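# Turn reversed plates end for end in their nests

## Task

Of the three plates, some sit in their nests reversed; rotate each reversed one end for end. All three plates must finish in their own starting nest, lying flat within the locators, with well A1 in the corner labelled A1, and must stay that way without the robot holding them. Then open the gripper and move the arm away.

## Robot and tools

ROBOT. A single four-axis SCARA-style plate mover. Its joints are lift (vertical, metres), shoulder, elbow and wrist yaw (radians), plus a two-finger gripper whose fingers move together. The gripper always stays level; it can only yaw about vertical, never tilt. The controlled point, end_effector_position, lies midway between the two rubber pads, 2 to 3 cm behind the fingertips. The fingers point along the gripper's +x axis and close along its y axis.

FRAMES. Results report poses in the scene frame: origin on the table top straight under the arm's base, +z up, and +y to the left when facing along +x. Motion commands instead use the gripper's own axes (x forward along the fingers, y across them, z up, rz yaw from +x toward +y). The printed hand position may be slightly wrong, more so at long reach.

execute_actions(actions). actions is a list of action objects run in sequence; an empty list just returns the current state and images. Each action may have "rows", "steps" and "until".
- rows: 1 to 15 rows, each row used for one control step (1/30 s). A row is five numbers, each in [-1, 1], in the order dx, dy, dz, rz, opening.
- dx, dy, dz, rz are an offset, not a pose: the target relative to the gripper's measured pose at the start of that action (for a call's first action, the last pose a result reported), expressed in the gripper's own axes. Every row in an action is measured from that same start pose, so rows do not add up. Scale: 1.0 = 0.6 m for dx, dy, dz and 180 degrees for rz.
- opening is absolute, not an offset: +1 = fully open (0.140 m), -1 = closed command (pads still 0.066 m apart). Going from fully open to closed takes at least about 0.6 s.
- steps: integer 1 to 450 (30 per second), no fewer than the number of rows; default 15. After the last row the arm keeps heading for that row's target and the gripper keeps that row's opening, so give long moves enough steps.
- until: stops the action at the first step where every condition holds, e.g. {"scanner": {"code": "c56"}} or {"scanner": {"reads": [">", 0]}}. Comparisons are "=", "!=", "<", "<=", ">", ">="; numbers need one. It does not halt the arm. The scanner is the only device and accepts no commands. Any bad value or unknown name rejects the entire call before motion.

Each control step the commanded pose is limited to 70 mm and 16 degrees from the measured pose, and the joints follow by damped inverse kinematics. Joints slow and stop together; a big move may end short of target, so send the remainder in the next action rather than waiting. For gentle motion, ramp the offset over rows (adding 0.01 per row = 6 mm per step); jerky starts can shake a held plate loose.

zoom_image(camera, region). camera is one of cam_head_left, cam_head_right, cam_high, cam_low (each 504x504) or cam_wrist (616x616, fisheye). region is [x0, y0, x1, y1] in that camera's pixels, origin top-left, at most 504 by 504. Returns a closer view of the latest image.

finished_scene(scene). Pass the current scene's number. It ends the scene for good, after the robot has held its last command, and reports success; the plates must already be correctly placed and released.

RESULTS. The state line gives end_effector_position (m) and end_effector_quat_wxyz in the scene frame. Joint positions lists lift (0.000 to 0.550 m), shoulder (-2.000 to 2.000), elbow (-2.800 to 2.800), wrist yaw (-12.566 to 12.566 rad), then the pad gap in metres. grip_measured is the measured opening on the command scale; readings may carry a constant offset up to about 1 mm. "Hand target" is the pose currently being driven toward. "pose unreachable" means the clearance check altered or blocked the command; the arm then soon rests until new rows arrive. The scanner reports code (lower-case plate ID such as e01, or no_read; never a wrong ID) and reads (count of changes from no_read to an ID). Camera images arrive with each result, and changed calibration is listed.

PROCEDURE HINTS. To check orientation, lay a plate flat in nest RD with the scanner's view unobstructed: an ID means correct way round, no_read means reversed. Well A1 sits at the labelled short end, in the corner farthest from the labelled long side. To reverse a plate, place it on the raised nest RG, regrip from the opposite end, and carry it back. To hold a plate, command an opening about 0.04 below grip_measured (less for a lighter grip); pad force is about 18 N and a fast close can squeeze harder or pop open.

AVOID. Keep the elbow more than 0.4 rad from 0 or the arm may fold and fault. Contact torque reaching a load limit (lift 52.8 N, shoulder 7.92 N m, elbow 3.96 N m, wrist yaw 1.32 N m, counting held weight) halts the arm for 10 s and drops the rest of the call. Holding loads heats motors: MOTOR HOT appears from 85 °C, and at 100 °C an OVER-TEMPERATURE FAULT brakes the arm until cool; the arm holds its command while you think, so do not linger holding a plate. Parts in hand may be briefly tugged and loose items pushed. Never knock anything off the table; avoid drops, slips, slams, hard impacts and hard pushes.

Each tool is called after ">>>" as a command line: name --argument value for each argument, lists and objects as JSON in quotes; but a table of rows of numbers goes row by row, as --pt "numbers of a row", without its own name.

## Session

I'll start by reading the current state and camera images.

>>> execute_actions --actions '[]'

Scene clock: 0.00 s.
end_effector_position=(+0.6770, -0.2259, +0.2624) grip_measured=+0.98 end_effector_quat_wxyz=(+0.973, -0.000, -0.000, +0.229)
Joint positions: [ 0.257 -1.042 -2.295 -2.484  0.139]
Hand target: +0.677, -0.226, +0.262; +0.973, -0.000, -0.000, +0.229
scanner: code=no_read reads=0

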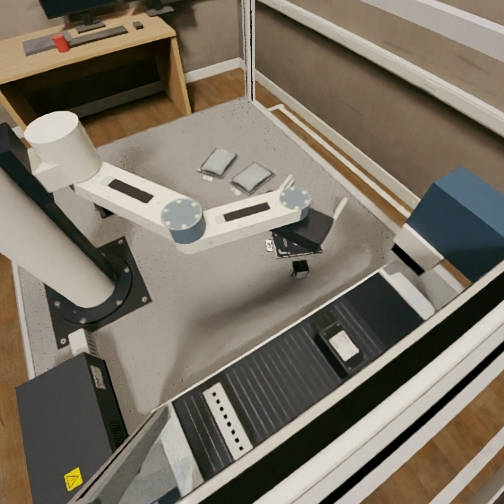

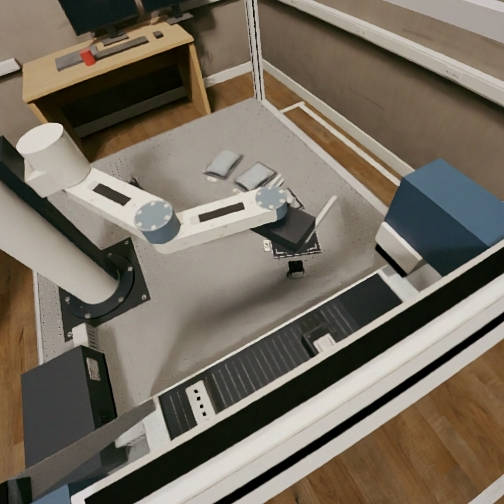

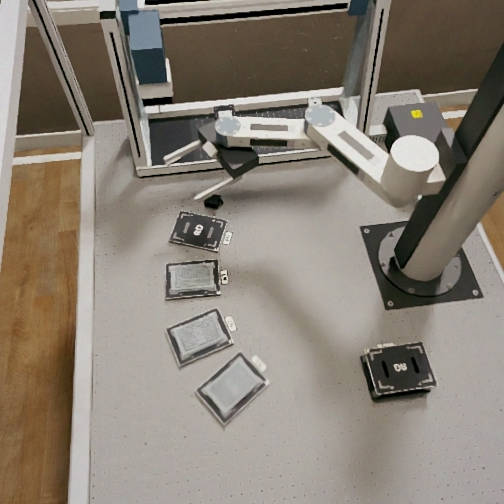

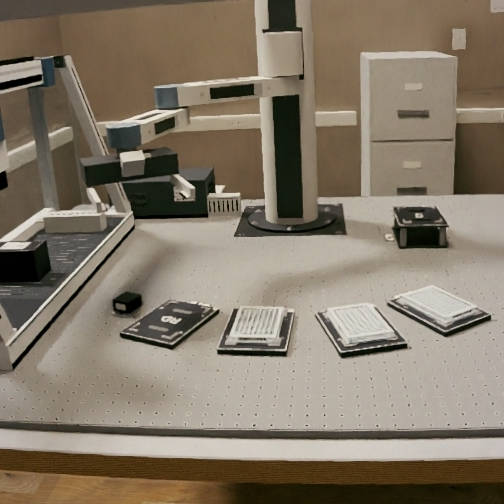

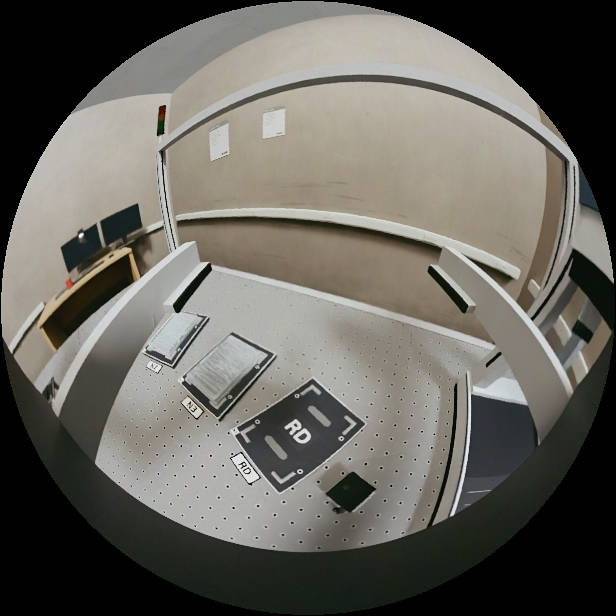

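>>> zoom_image --camera "cam_high" --region '[140, 180, 300, 340]'

>>> zoom_image --camera "cam_high" --region '[150, 290, 300, 440]'

>>> zoom_image --camera "cam_high" --region '[340, 320, 460, 420]'

>>> zoom_image --camera "cam_low" --region '[100, 270, 310, 370]'

>>> zoom_image --camera "cam_low" --region '[300, 270, 504, 370]'

>>> zoom_image --camera "cam_low" --region '[370, 190, 470, 260]'

Region (140, 180, 300, 340) of cam_high's 504x504 image, scaled by 3.150, with more detail than that image has.

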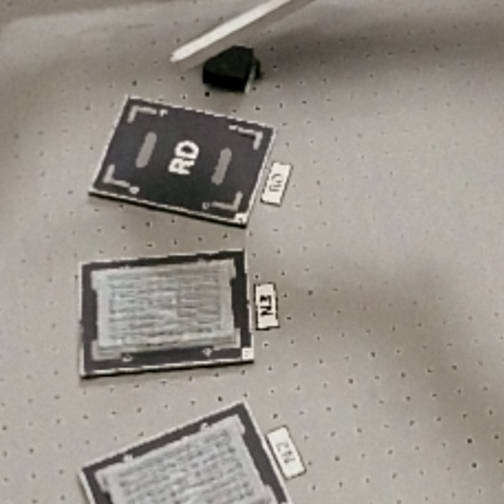

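Region (150, 290, 300, 440) of cam_high's 504x504 image, scaled by 3.360, with more detail than that image has.

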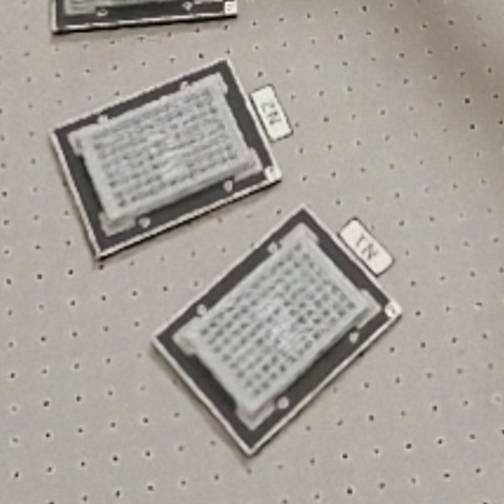

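Region (340, 320, 460, 420) of cam_high's 504x504 image, scaled by 4.200, with more detail than that image has.

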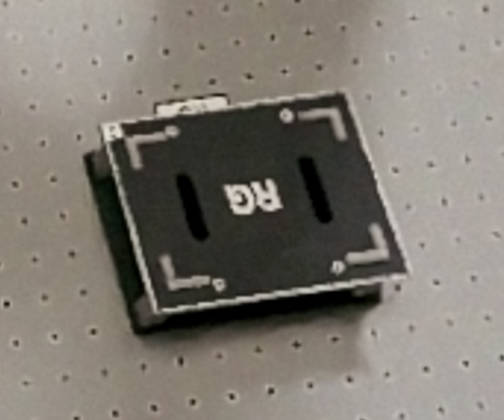

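Region (100, 270, 310, 370) of cam_low's 504x504 image, scaled by 2.400, with more detail than that image has; it fills the top 240 rows of this view, and the rest is white.

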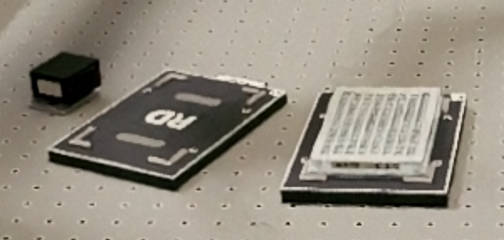

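Region (300, 270, 504, 370) of cam_low's 504x504 image, scaled by 2.471, with more detail than that image has; it fills the top 247 rows of this view, and the rest is white.

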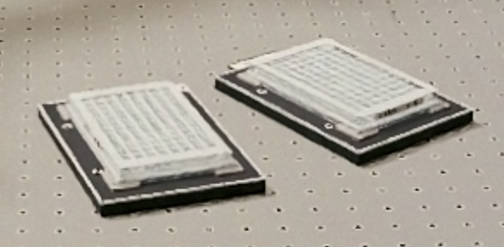

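Region (370, 190, 470, 260) of cam_low's 504x504 image, scaled by 5.040, with more detail than that image has; it fills the top 353 rows of this view, and the rest is white.

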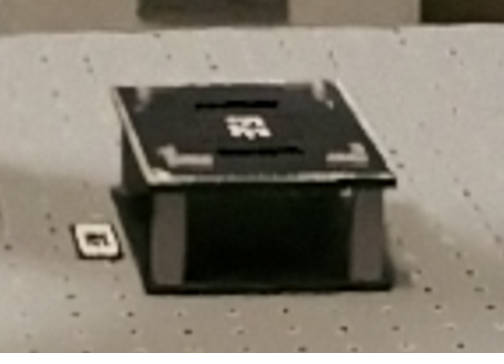

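>>> zoom_image --camera "cam_low" --region '[215, 300, 305, 360]'

>>> zoom_image --camera "cam_low" --region '[312, 298, 412, 362]'

>>> zoom_image --camera "cam_low" --region '[385, 280, 495, 340]'

>>> zoom_image --camera "cam_wrist" --region '[130, 290, 400, 520]'

>>> zoom_image --camera "cam_head_left" --region '[180, 130, 320, 230]'

Region (215, 300, 305, 360) of cam_low's 504x504 image, scaled by 5.600, with more detail than that image has.

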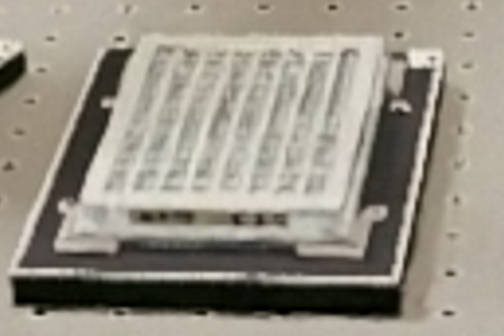

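Region (312, 298, 412, 362) of cam_low's 504x504 image, scaled by 5.040, with more detail than that image has; it fills the top 323 rows of this view, and the rest is white.

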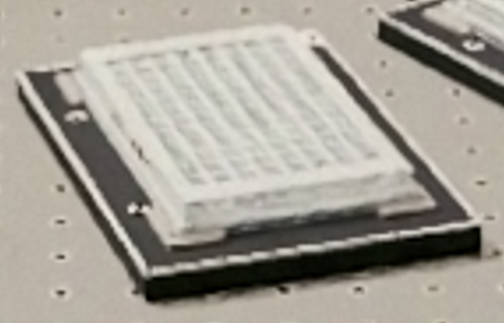

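Region (385, 280, 495, 340) of cam_low's 504x504 image, scaled by 4.582, with more detail than that image has; it fills the top 275 rows of this view, and the rest is white.

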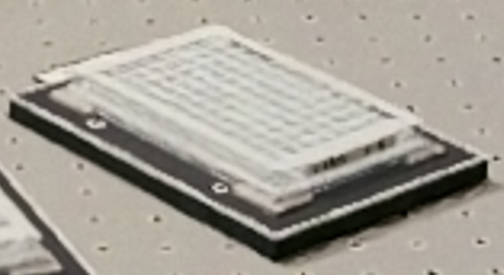

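Region (130, 290, 400, 520) of cam_wrist's 616x616 image, scaled by 1.867, with more detail than that image has; it fills the top 429 rows of this view, and the rest is white.

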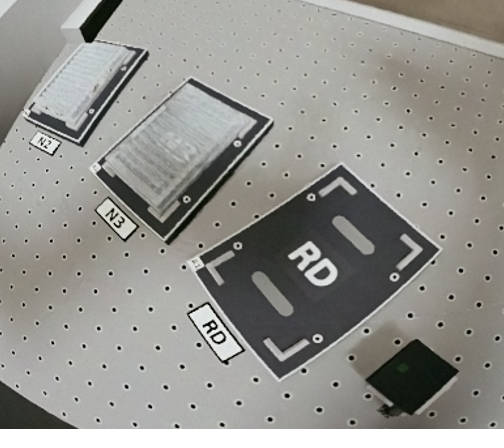

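Region (180, 130, 320, 230) of cam_head_left's 504x504 image, scaled by 3.600, with more detail than that image has; it fills the top 360 rows of this view, and the rest is white.

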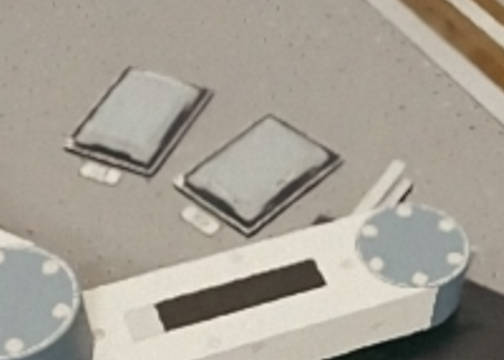

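>>> execute_actions --actions '[{"rows": [[0.04,0.055,-0.06,-0.03,0.6],[0.1,0.14,-0.16,-0.08,0.4],[0.1995,0.273,-0.3167,-0.16,0.1]], "steps": 45}]'

Scene clock: 118.50 s.
end_effector_position=(+0.7112, -0.0257, +0.0723) grip_measured=+0.10 end_effector_quat_wxyz=(+1.000, -0.000, -0.000, -0.020)
Joint positions: [ 0.067 -0.69  -1.732 -3.902  0.107]
Hand target: +0.711, -0.026, +0.072; +1.000, -0.000, -0.000, -0.020
Off the commanded pose: 0.000 m, 0 deg.
scanner: code=no_read reads=0
camera_calibration (this result's frames):
cam_wrist: T_world_to_cam=[[-0.0364961, -0.999333, 0.001389, 0.00948239], [-0.60533, 0.021001, -0.795697, 0.476099], [0.795137, -0.0298807, -0.605693, -0.427391], [0, 0, 0, 1]] pos_world=[0.628378, -0.0132932, 0.11995]

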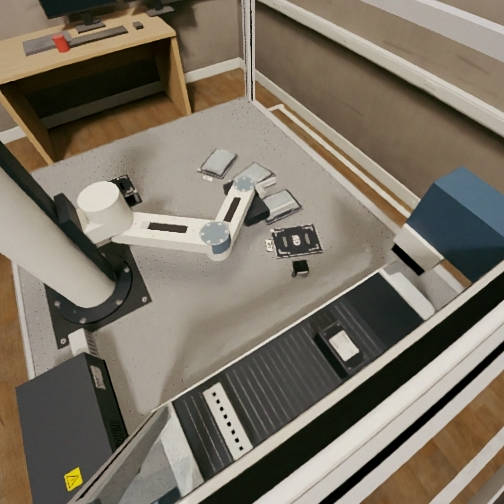

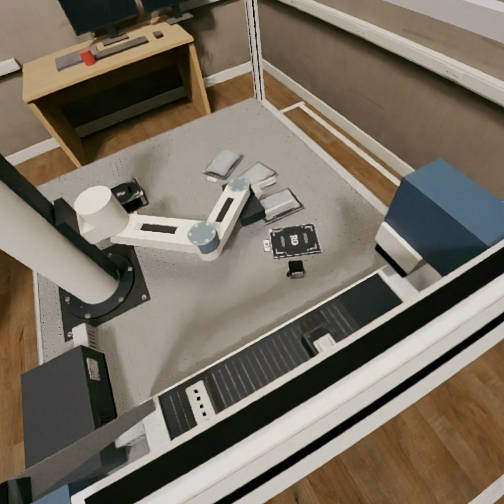

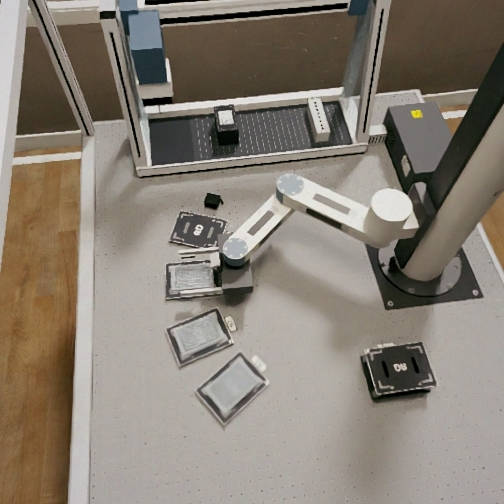

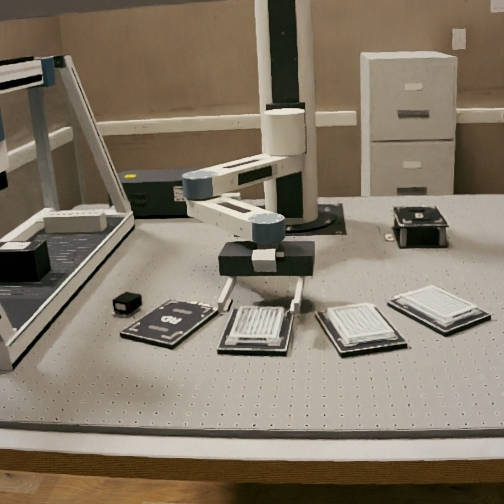

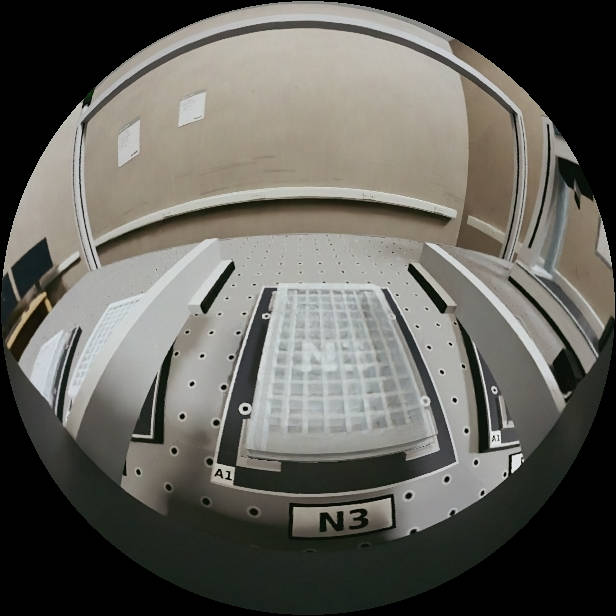

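>>> zoom_image --camera "cam_wrist" --region '[190, 250, 470, 400]'

>>> zoom_image --camera "cam_wrist" --region '[200, 380, 340, 500]'

>>> zoom_image --camera "cam_wrist" --region '[340, 380, 480, 500]'

Region (190, 250, 470, 400) of cam_wrist's 616x616 image, scaled by 1.800, with more detail than that image has; it fills the top 270 rows of this view, and the rest is white.

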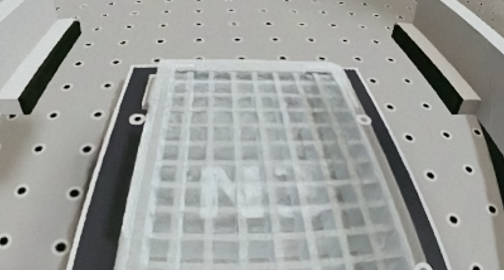

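Region (200, 380, 340, 500) of cam_wrist's 616x616 image, scaled by 3.600, with more detail than that image has; it fills the top 432 rows of this view, and the rest is white.

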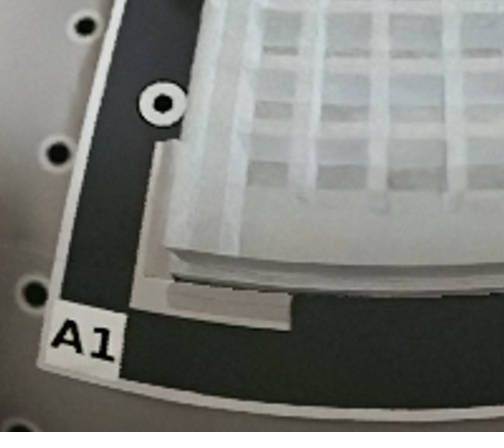

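Region (340, 380, 480, 500) of cam_wrist's 616x616 image, scaled by 3.600, with more detail than that image has; it fills the top 432 rows of this view, and the rest is white.

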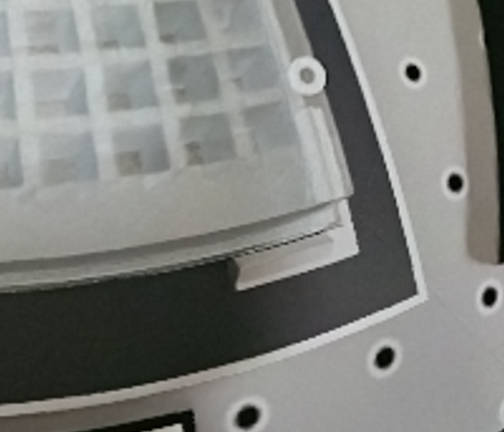

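>>> zoom_image --camera "cam_wrist" --region '[250, 270, 330, 330]'

>>> zoom_image --camera "cam_wrist" --region '[335, 270, 415, 330]'

>>> zoom_image --camera "cam_wrist" --region '[170, 230, 260, 330]'

>>> zoom_image --camera "cam_wrist" --region '[395, 230, 485, 330]'

Region (250, 270, 330, 330) of cam_wrist's 616x616 image, scaled by 6.300, with more detail than that image has; it fills the top 378 rows of this view, and the rest is white.

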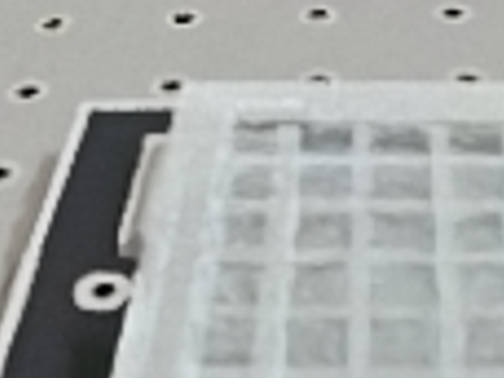

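Region (335, 270, 415, 330) of cam_wrist's 616x616 image, scaled by 6.300, with more detail than that image has; it fills the top 378 rows of this view, and the rest is white.

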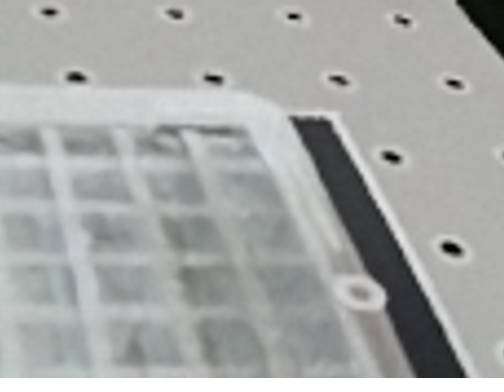

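Region (170, 230, 260, 330) of cam_wrist's 616x616 image, scaled by 5.040, with more detail than that image has; it fills the left 454 columns of this view, and the rest is white.

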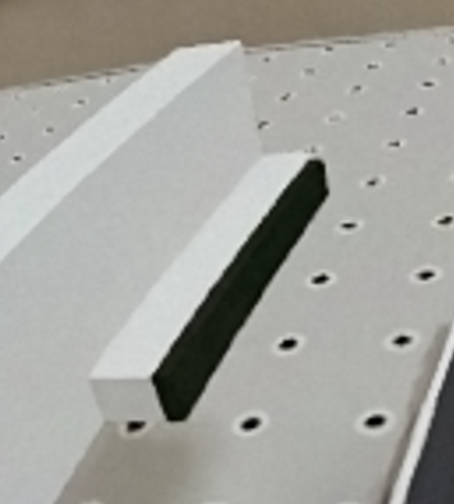

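Region (395, 230, 485, 330) of cam_wrist's 616x616 image, scaled by 5.040, with more detail than that image has; it fills the left 454 columns of this view, and the rest is white.

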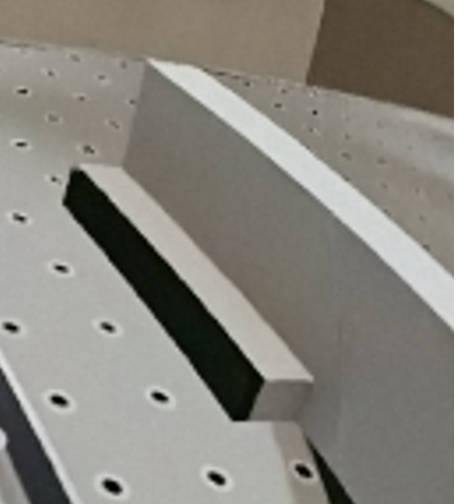

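>>> execute_actions --actions '[{"rows": [[-0.002,-0.005,-0.008,-0.0006,0.1],[-0.004,-0.01,-0.016,-0.0012,0.08],[-0.00607,-0.01508,-0.026,-0.0019,0.05],[-0.00607,-0.01508,-0.036,-0.0019,0.0],[-0.00607,-0.01508,-0.046,-0.0019,-0.05],[-0.00607,-0.01508,-0.055,-0.0019,-0.1],[-0.00607,-0.01508,-0.062,-0.0019,-0.1],[-0.00607,-0.01508,-0.067,-0.0019,-0.1],[-0.00607,-0.01508,-0.070,-0.0019,-0.1],[-0.00607,-0.01508,-0.0722,-0.0019,-0.1]], "steps": 20}]'

Scene clock: 217.17 s.
end_effector_position=(+0.7073, -0.0347, +0.0289) grip_measured=-0.10 end_effector_quat_wxyz=(+1.000, -0.000, -0.000, -0.023)
Joint positions: [ 0.024 -0.72  -1.711 -3.898  0.099]
Hand target: +0.707, -0.035, +0.029; +1.000, -0.000, -0.000, -0.023
Off the commanded pose: 0.000 m, 0 deg.
scanner: code=no_read reads=0
camera_calibration (this result's frames):
cam_wrist: T_world_to_cam=[[-0.0424547, -0.999097, 0.001389, 0.00471004], [-0.605194, 0.0246103, -0.795697, 0.43941], [0.794945, -0.0346217, -0.605693, -0.450806], [0, 0, 0, 1]] pos_world=[0.624495, -0.0217159, 0.0765806]

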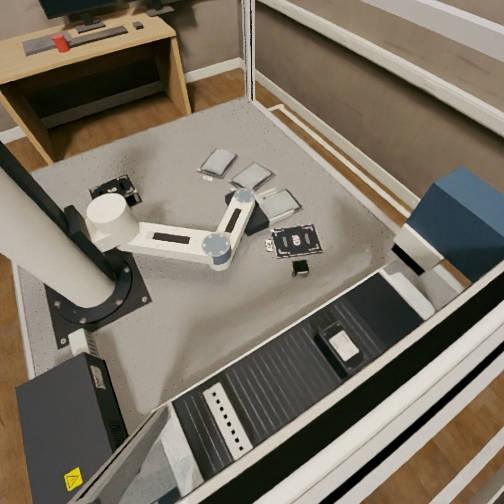

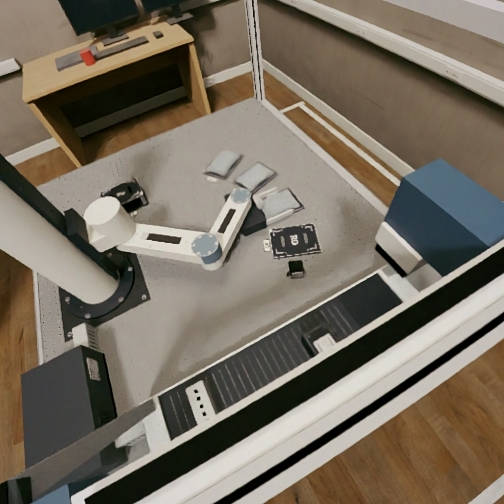

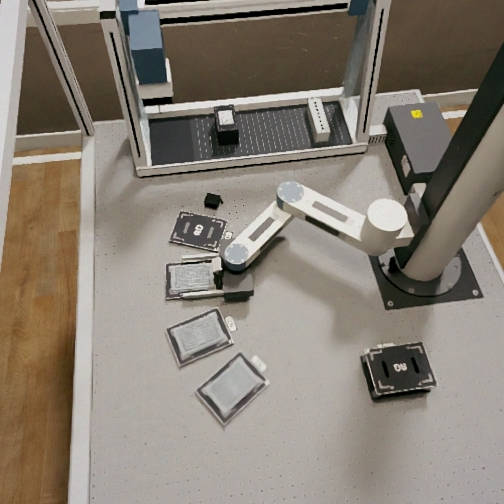

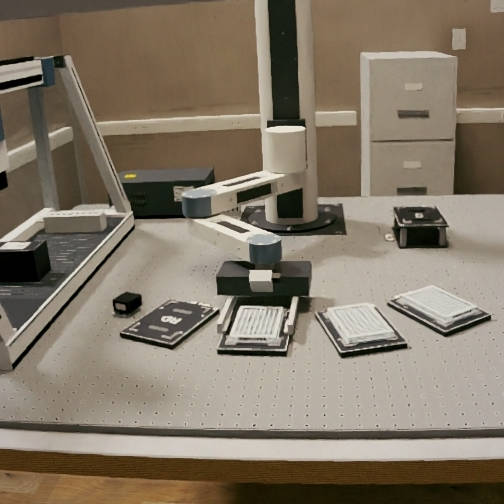

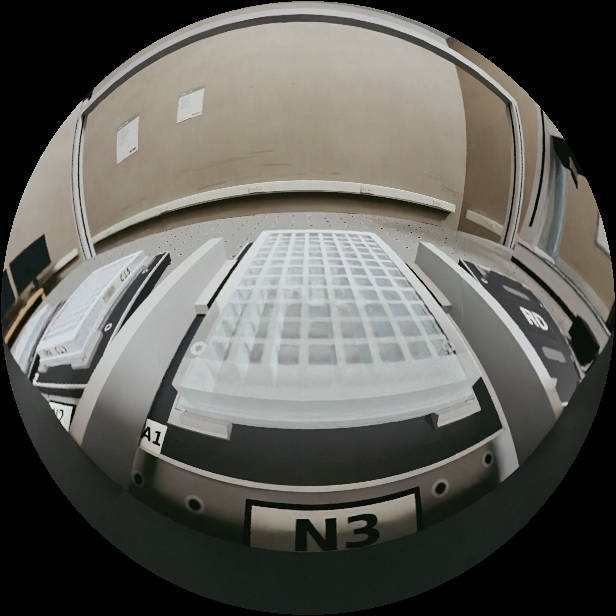

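>>> zoom_image --camera "cam_low" --region '[210, 285, 310, 360]'

>>> zoom_image --camera "cam_wrist" --region '[140, 330, 320, 470]'

>>> zoom_image --camera "cam_wrist" --region '[330, 330, 510, 470]'

Region (210, 285, 310, 360) of cam_low's 504x504 image, scaled by 5.040, with more detail than that image has; it fills the top 378 rows of this view, and the rest is white.

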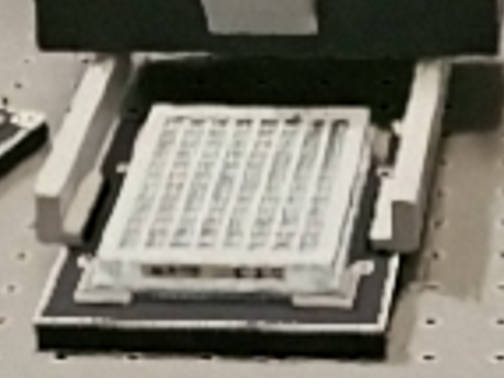

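Region (140, 330, 320, 470) of cam_wrist's 616x616 image, scaled by 2.800, with more detail than that image has.

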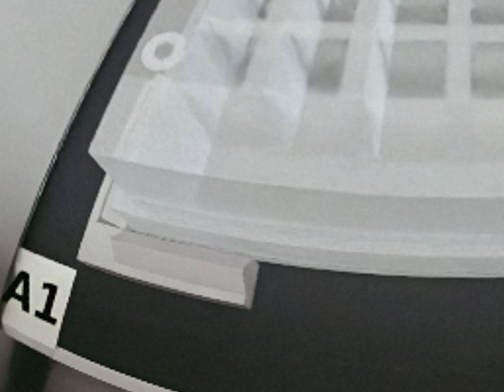

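Region (330, 330, 510, 470) of cam_wrist's 616x616 image, scaled by 2.800, with more detail than that image has.

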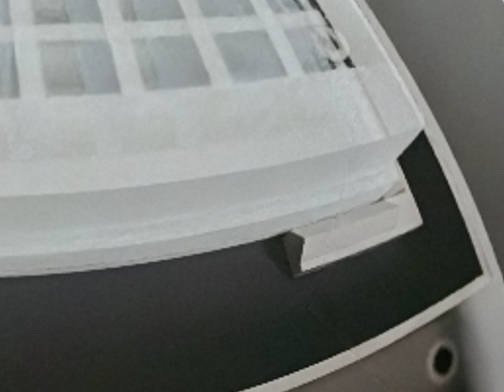

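>>> execute_actions --actions '[{"rows": [[-0.0024,0.0007,0.004,0,-0.15],[-0.00475,0.00145,0.00767,0,-0.2],[-0.00475,0.00145,0.00767,0,-0.26],[-0.00475,0.00145,0.00767,0,-0.32],[-0.00475,0.00145,0.00767,0,-0.37],[-0.00475,0.00145,0.00767,0,-0.41],[-0.00475,0.00145,0.00767,0,-0.44],[-0.00475,0.00145,0.00767,0,-0.46],[-0.00475,0.00145,0.00767,0,-0.48],[-0.00475,0.00145,0.00767,0,-0.495],[-0.00475,0.00145,0.00767,0,-0.51],[-0.00475,0.00145,0.00767,0,-0.52],[-0.00475,0.00145,0.00767,0,-0.53]], "steps": 16}]'

Scene clock: 251.80 s.
end_effector_position=(+0.7045, -0.0336, +0.0336) grip_measured=-0.53 end_effector_quat_wxyz=(+1.000, -0.000, -0.000, -0.023)
Joint positions: [ 0.029 -0.725 -1.694 -3.91   0.083]
Hand target: +0.704, -0.034, +0.034; +1.000, -0.000, -0.000, -0.023
Off the commanded pose: 0.000 m, 0 deg.
scanner: code=no_read reads=0
camera_calibration (this result's frames):
cam_wrist: T_world_to_cam=[[-0.0421859, -0.999109, 0.001389, 0.0054784], [-0.605201, 0.0244475, -0.795697, 0.4414], [0.794954, -0.0344078, -0.605693, -0.44574], [0, 0, 0, 1]] pos_world=[0.62171, -0.0206545, 0.0812315]

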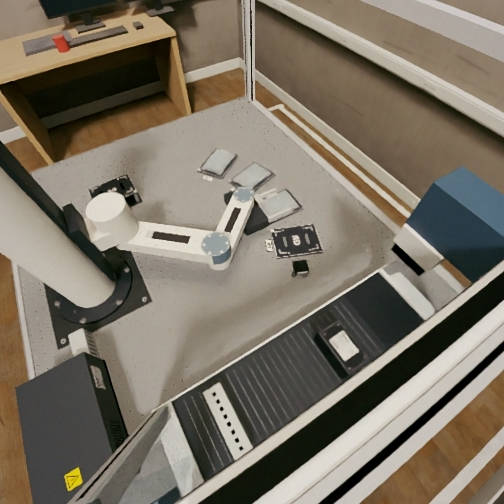

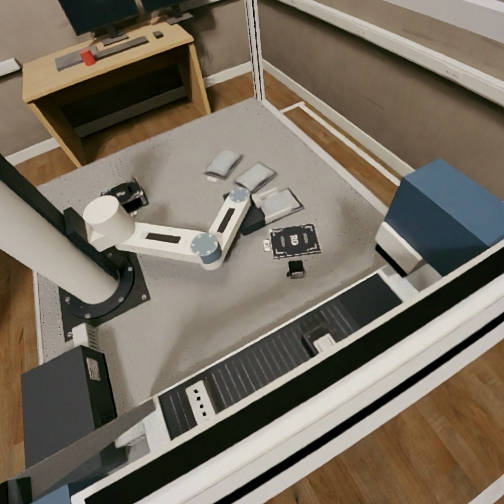

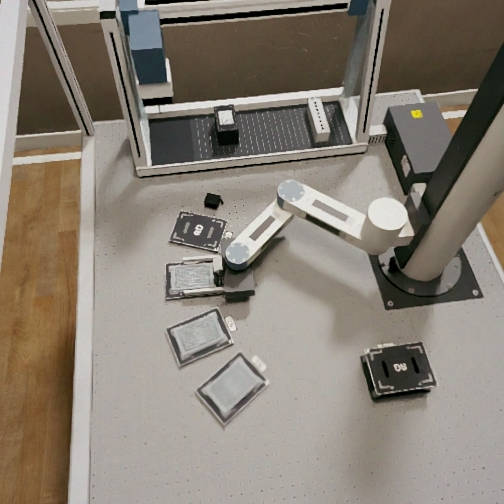

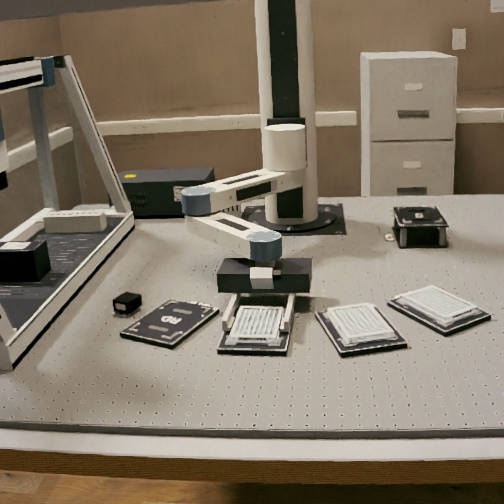

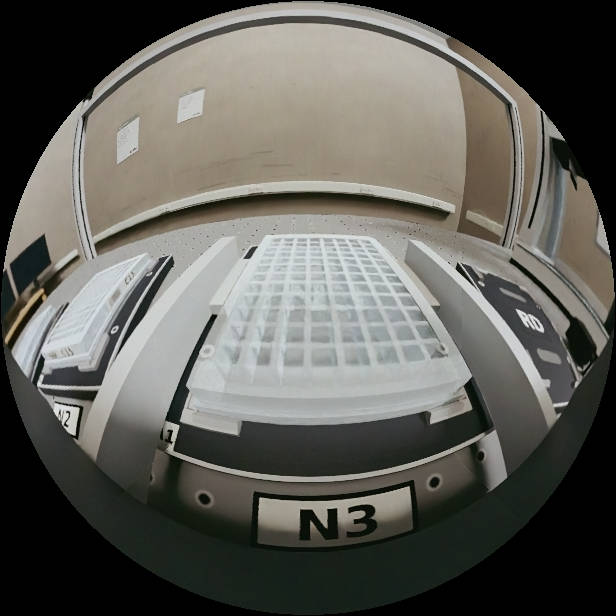

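>>> execute_actions --actions '[{"rows": [[0,0,0,0,-0.545],[0,0,0,0,-0.56],[0,0,0,0,-0.572],[0,0,0,0,-0.584],[0,0,0,0,-0.596],[0,0,0,0,-0.608],[0,0,0,0,-0.62]], "steps": 10}]'

Scene clock: 255.27 s.
end_effector_position=(+0.7045, -0.0336, +0.0336) grip_measured=-0.59 end_effector_quat_wxyz=(+1.000, -0.000, -0.000, -0.023)
Joint positions: [ 0.029 -0.725 -1.694 -3.91   0.081]
Hand target: +0.705, -0.034, +0.034; +1.000, -0.000, -0.000, -0.023
Off the commanded pose: 0.000 m, 0 deg.
scanner: code=no_read reads=0
camera_calibration (this result's frames):
cam_wrist: T_world_to_cam=[[-0.0421738, -0.999109, 0.001389, 0.00547597], [-0.605201, 0.0244402, -0.795697, 0.4414], [0.794955, -0.0343982, -0.605693, -0.445741], [0, 0, 0, 1]] pos_world=[0.62171, -0.0206495, 0.0812307]

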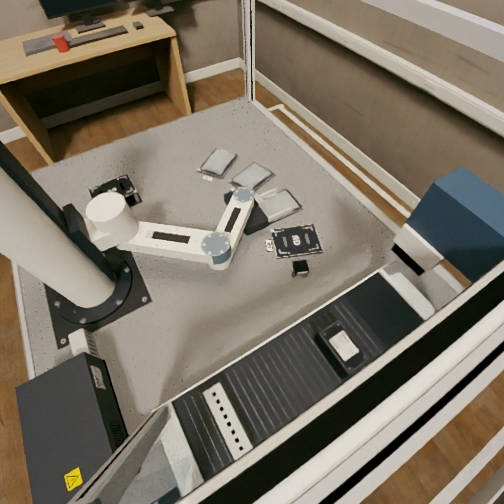

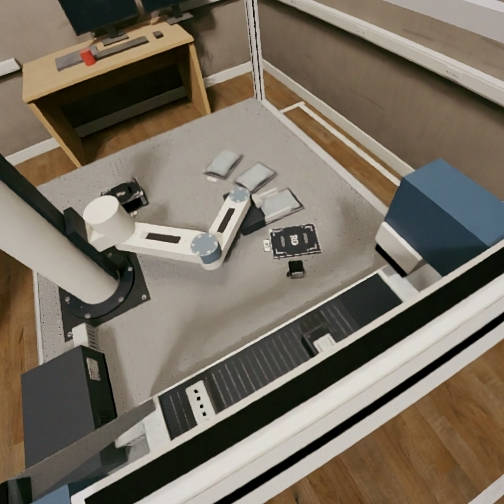

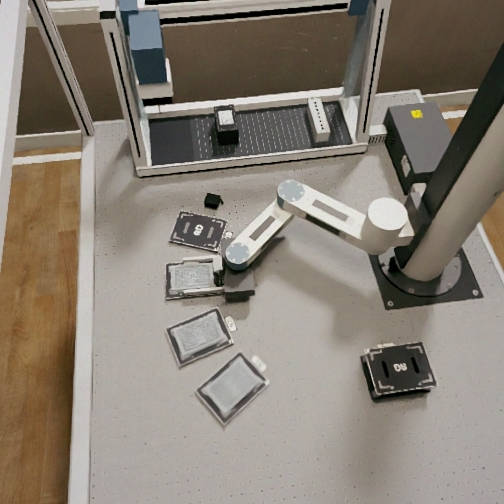

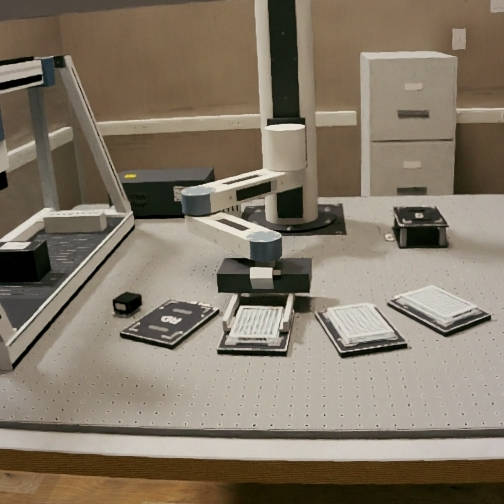

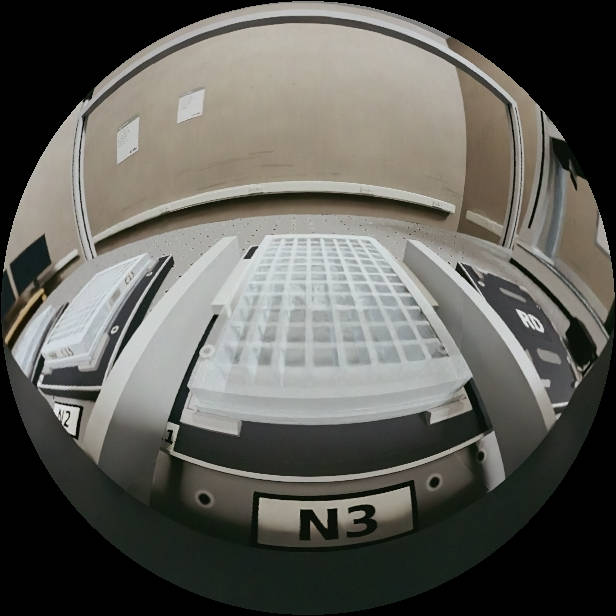

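>>> execute_actions --actions '[{"rows": [[0,0,0.002,0,-0.63],[0,0,0.007,0,-0.63],[0,0,0.015,0,-0.63],[0,0,0.026,0,-0.63],[0,0,0.038,0,-0.63],[0,0,0.052,0,-0.63],[0,0,0.066,0,-0.63],[-0.012,0.0075,0.08,0,-0.63],[-0.032,0.02,0.094,0.001,-0.63],[-0.064,0.04,0.108,0.002,-0.63],[-0.104,0.065,0.12,0.003,-0.63],[-0.152,0.095,0.13,0.004,-0.63],[-0.208,0.13,0.138,0.005,-0.63],[-0.272,0.17,0.144,0.007,-0.63],[-0.9215,0.5761,0.144,0.0146,-0.63]], "steps": 60}]'

Scene clock: 305.07 s.
end_effector_position=(+0.2296, +0.2781, +0.1178) grip_measured=-0.59 end_effector_quat_wxyz=(+1.000, -0.000, -0.000, +0.021)
Joint positions: [ 0.113  0.997 -1.152 -6.086  0.081]
Hand target: +0.190, +0.303, +0.119; +1.000, -0.000, -0.000, +0.012
Off the commanded pose: 0.085 m, 2 deg; position clipped at the last step of the last action.
scanner: code=no_read reads=0
camera_calibration (this result's frames):
cam_wrist: T_world_to_cam=[[0.0459544, -0.998943, 0.001389, 0.276486], [-0.605003, -0.0289384, -0.795697, 0.228202], [0.794896, 0.0357254, -0.605693, -0.0259905], [0, 0, 0, 1]] pos_world=[0.146017, 0.283725, 0.165453]

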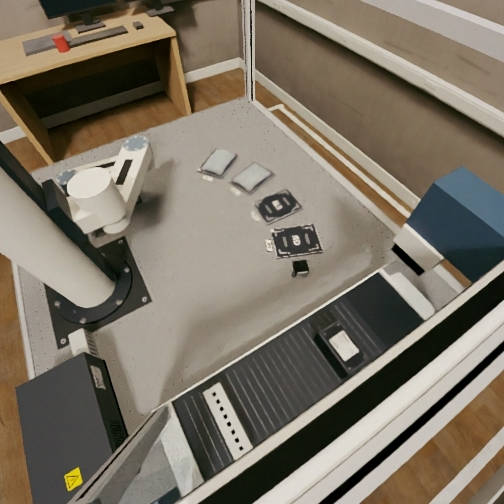

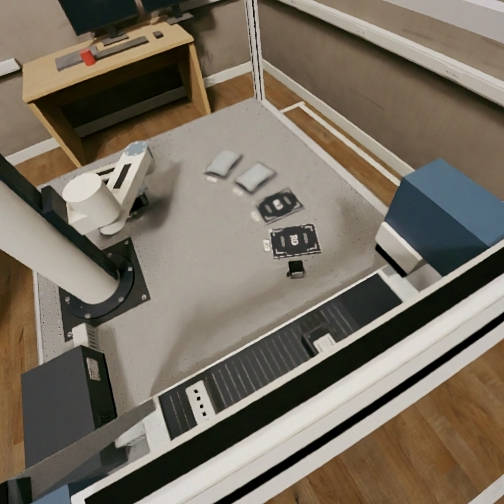

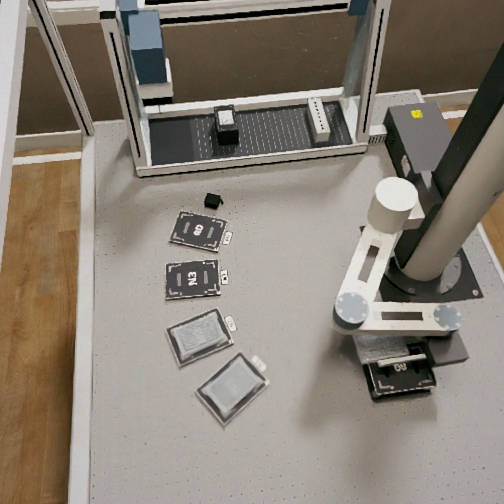

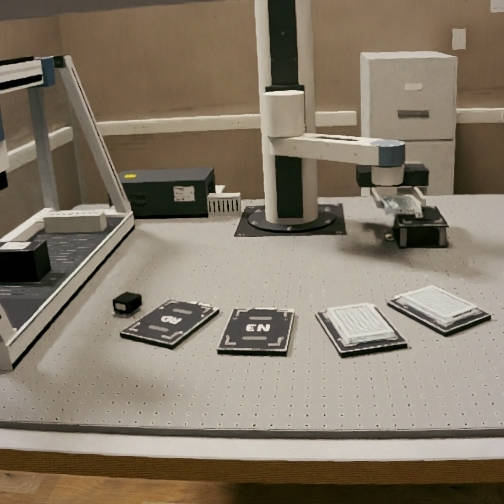

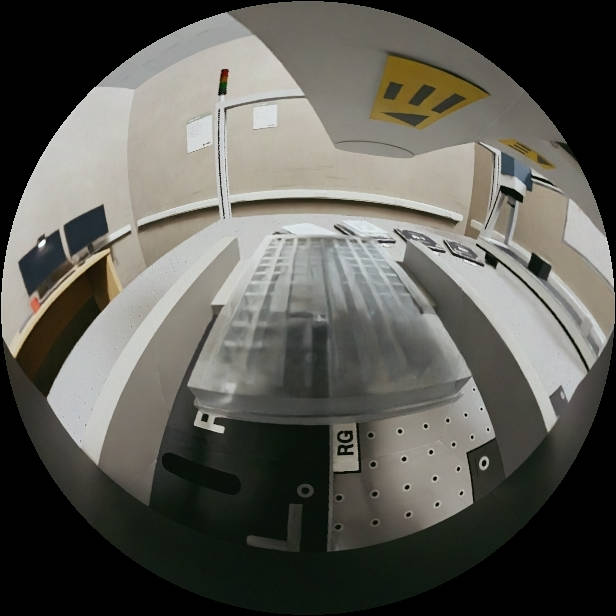

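>>> execute_actions --actions '[{"rows": [[-0.075,0.06,0.003,-0.008,-0.63],[-0.085,0.078,0.003,-0.011,-0.63],[-0.0984,0.1024,0.0037,-0.0135,-0.63]], "steps": 15}]'

Scene clock: 310.53 s.
end_effector_position=(+0.1680, +0.3370, +0.1200) grip_measured=-0.59 end_effector_quat_wxyz=(+1.000, -0.000, -0.000, -0.000)
Joint positions: [ 0.115  1.271 -1.565 -5.989  0.081]
Hand target: +0.168, +0.337, +0.120; +1.000, -0.000, -0.000, -0.000
Off the commanded pose: 0.000 m, 0 deg.
scanner: code=no_read reads=0
camera_calibration (this result's frames):
cam_wrist: T_world_to_cam=[[0.00347285, -0.999993, 0.001389, 0.345629], [-0.605686, -0.0032087, -0.795697, 0.185807], [0.795696, 0.00192204, -0.605693, 0.0334425], [0, 0, 0, 1]] pos_world=[0.0847303, 0.346159, 0.167622]

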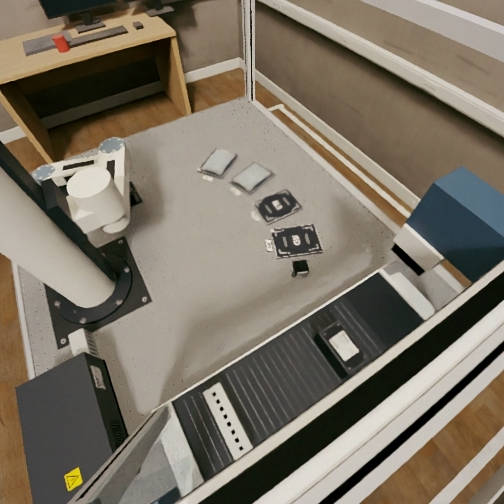

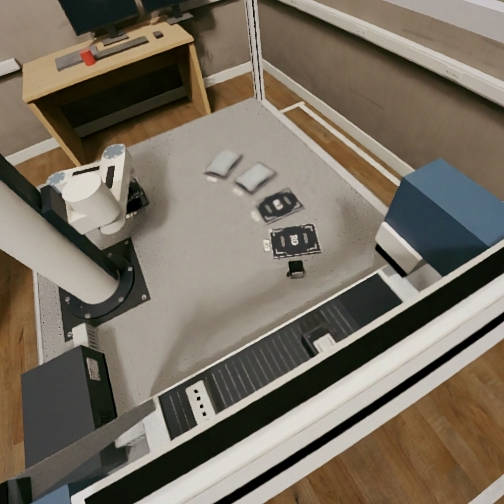

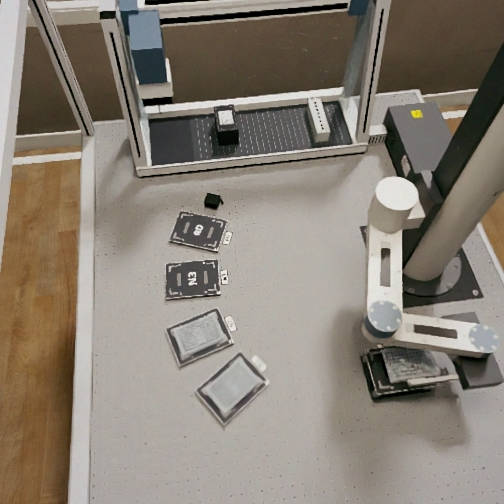

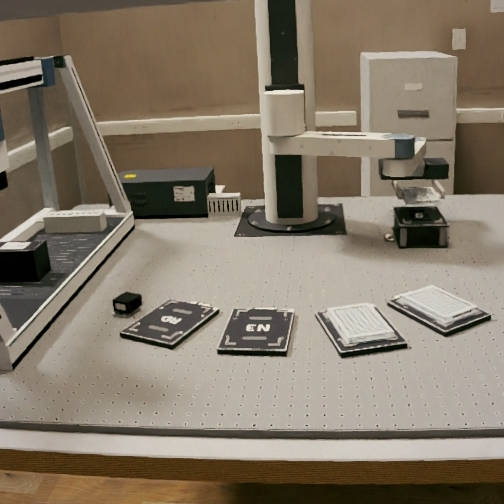

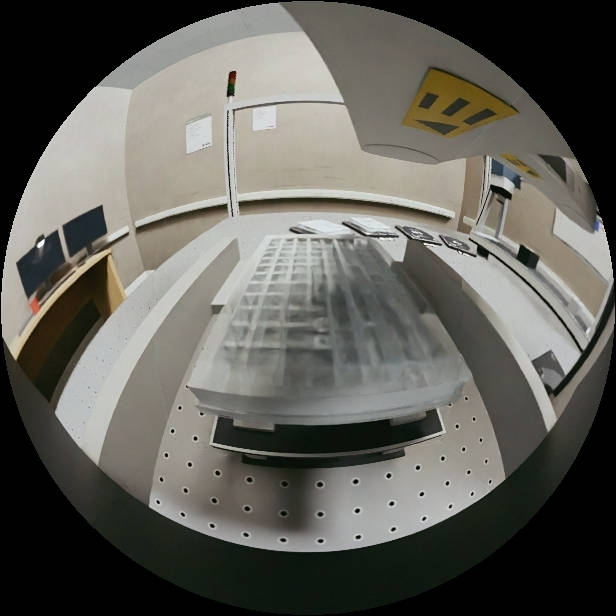

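>>> zoom_image --camera "cam_wrist" --region '[180, 370, 330, 480]'

>>> zoom_image --camera "cam_wrist" --region '[330, 370, 480, 480]'

Region (180, 370, 330, 480) of cam_wrist's 616x616 image, scaled by 3.360, with more detail than that image has; it fills the top 370 rows of this view, and the rest is white.

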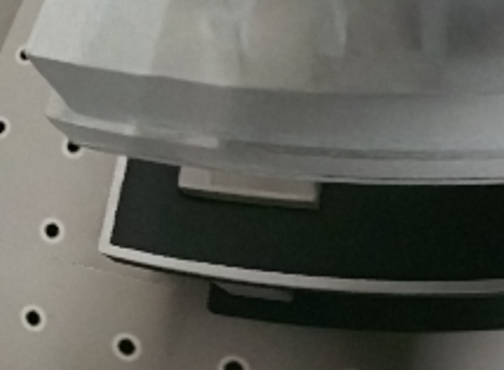

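Region (330, 370, 480, 480) of cam_wrist's 616x616 image, scaled by 3.360, with more detail than that image has; it fills the top 370 rows of this view, and the rest is white.

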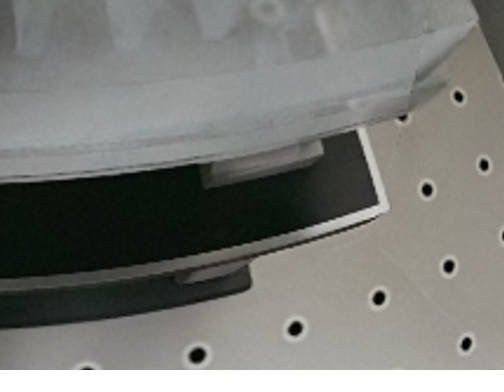

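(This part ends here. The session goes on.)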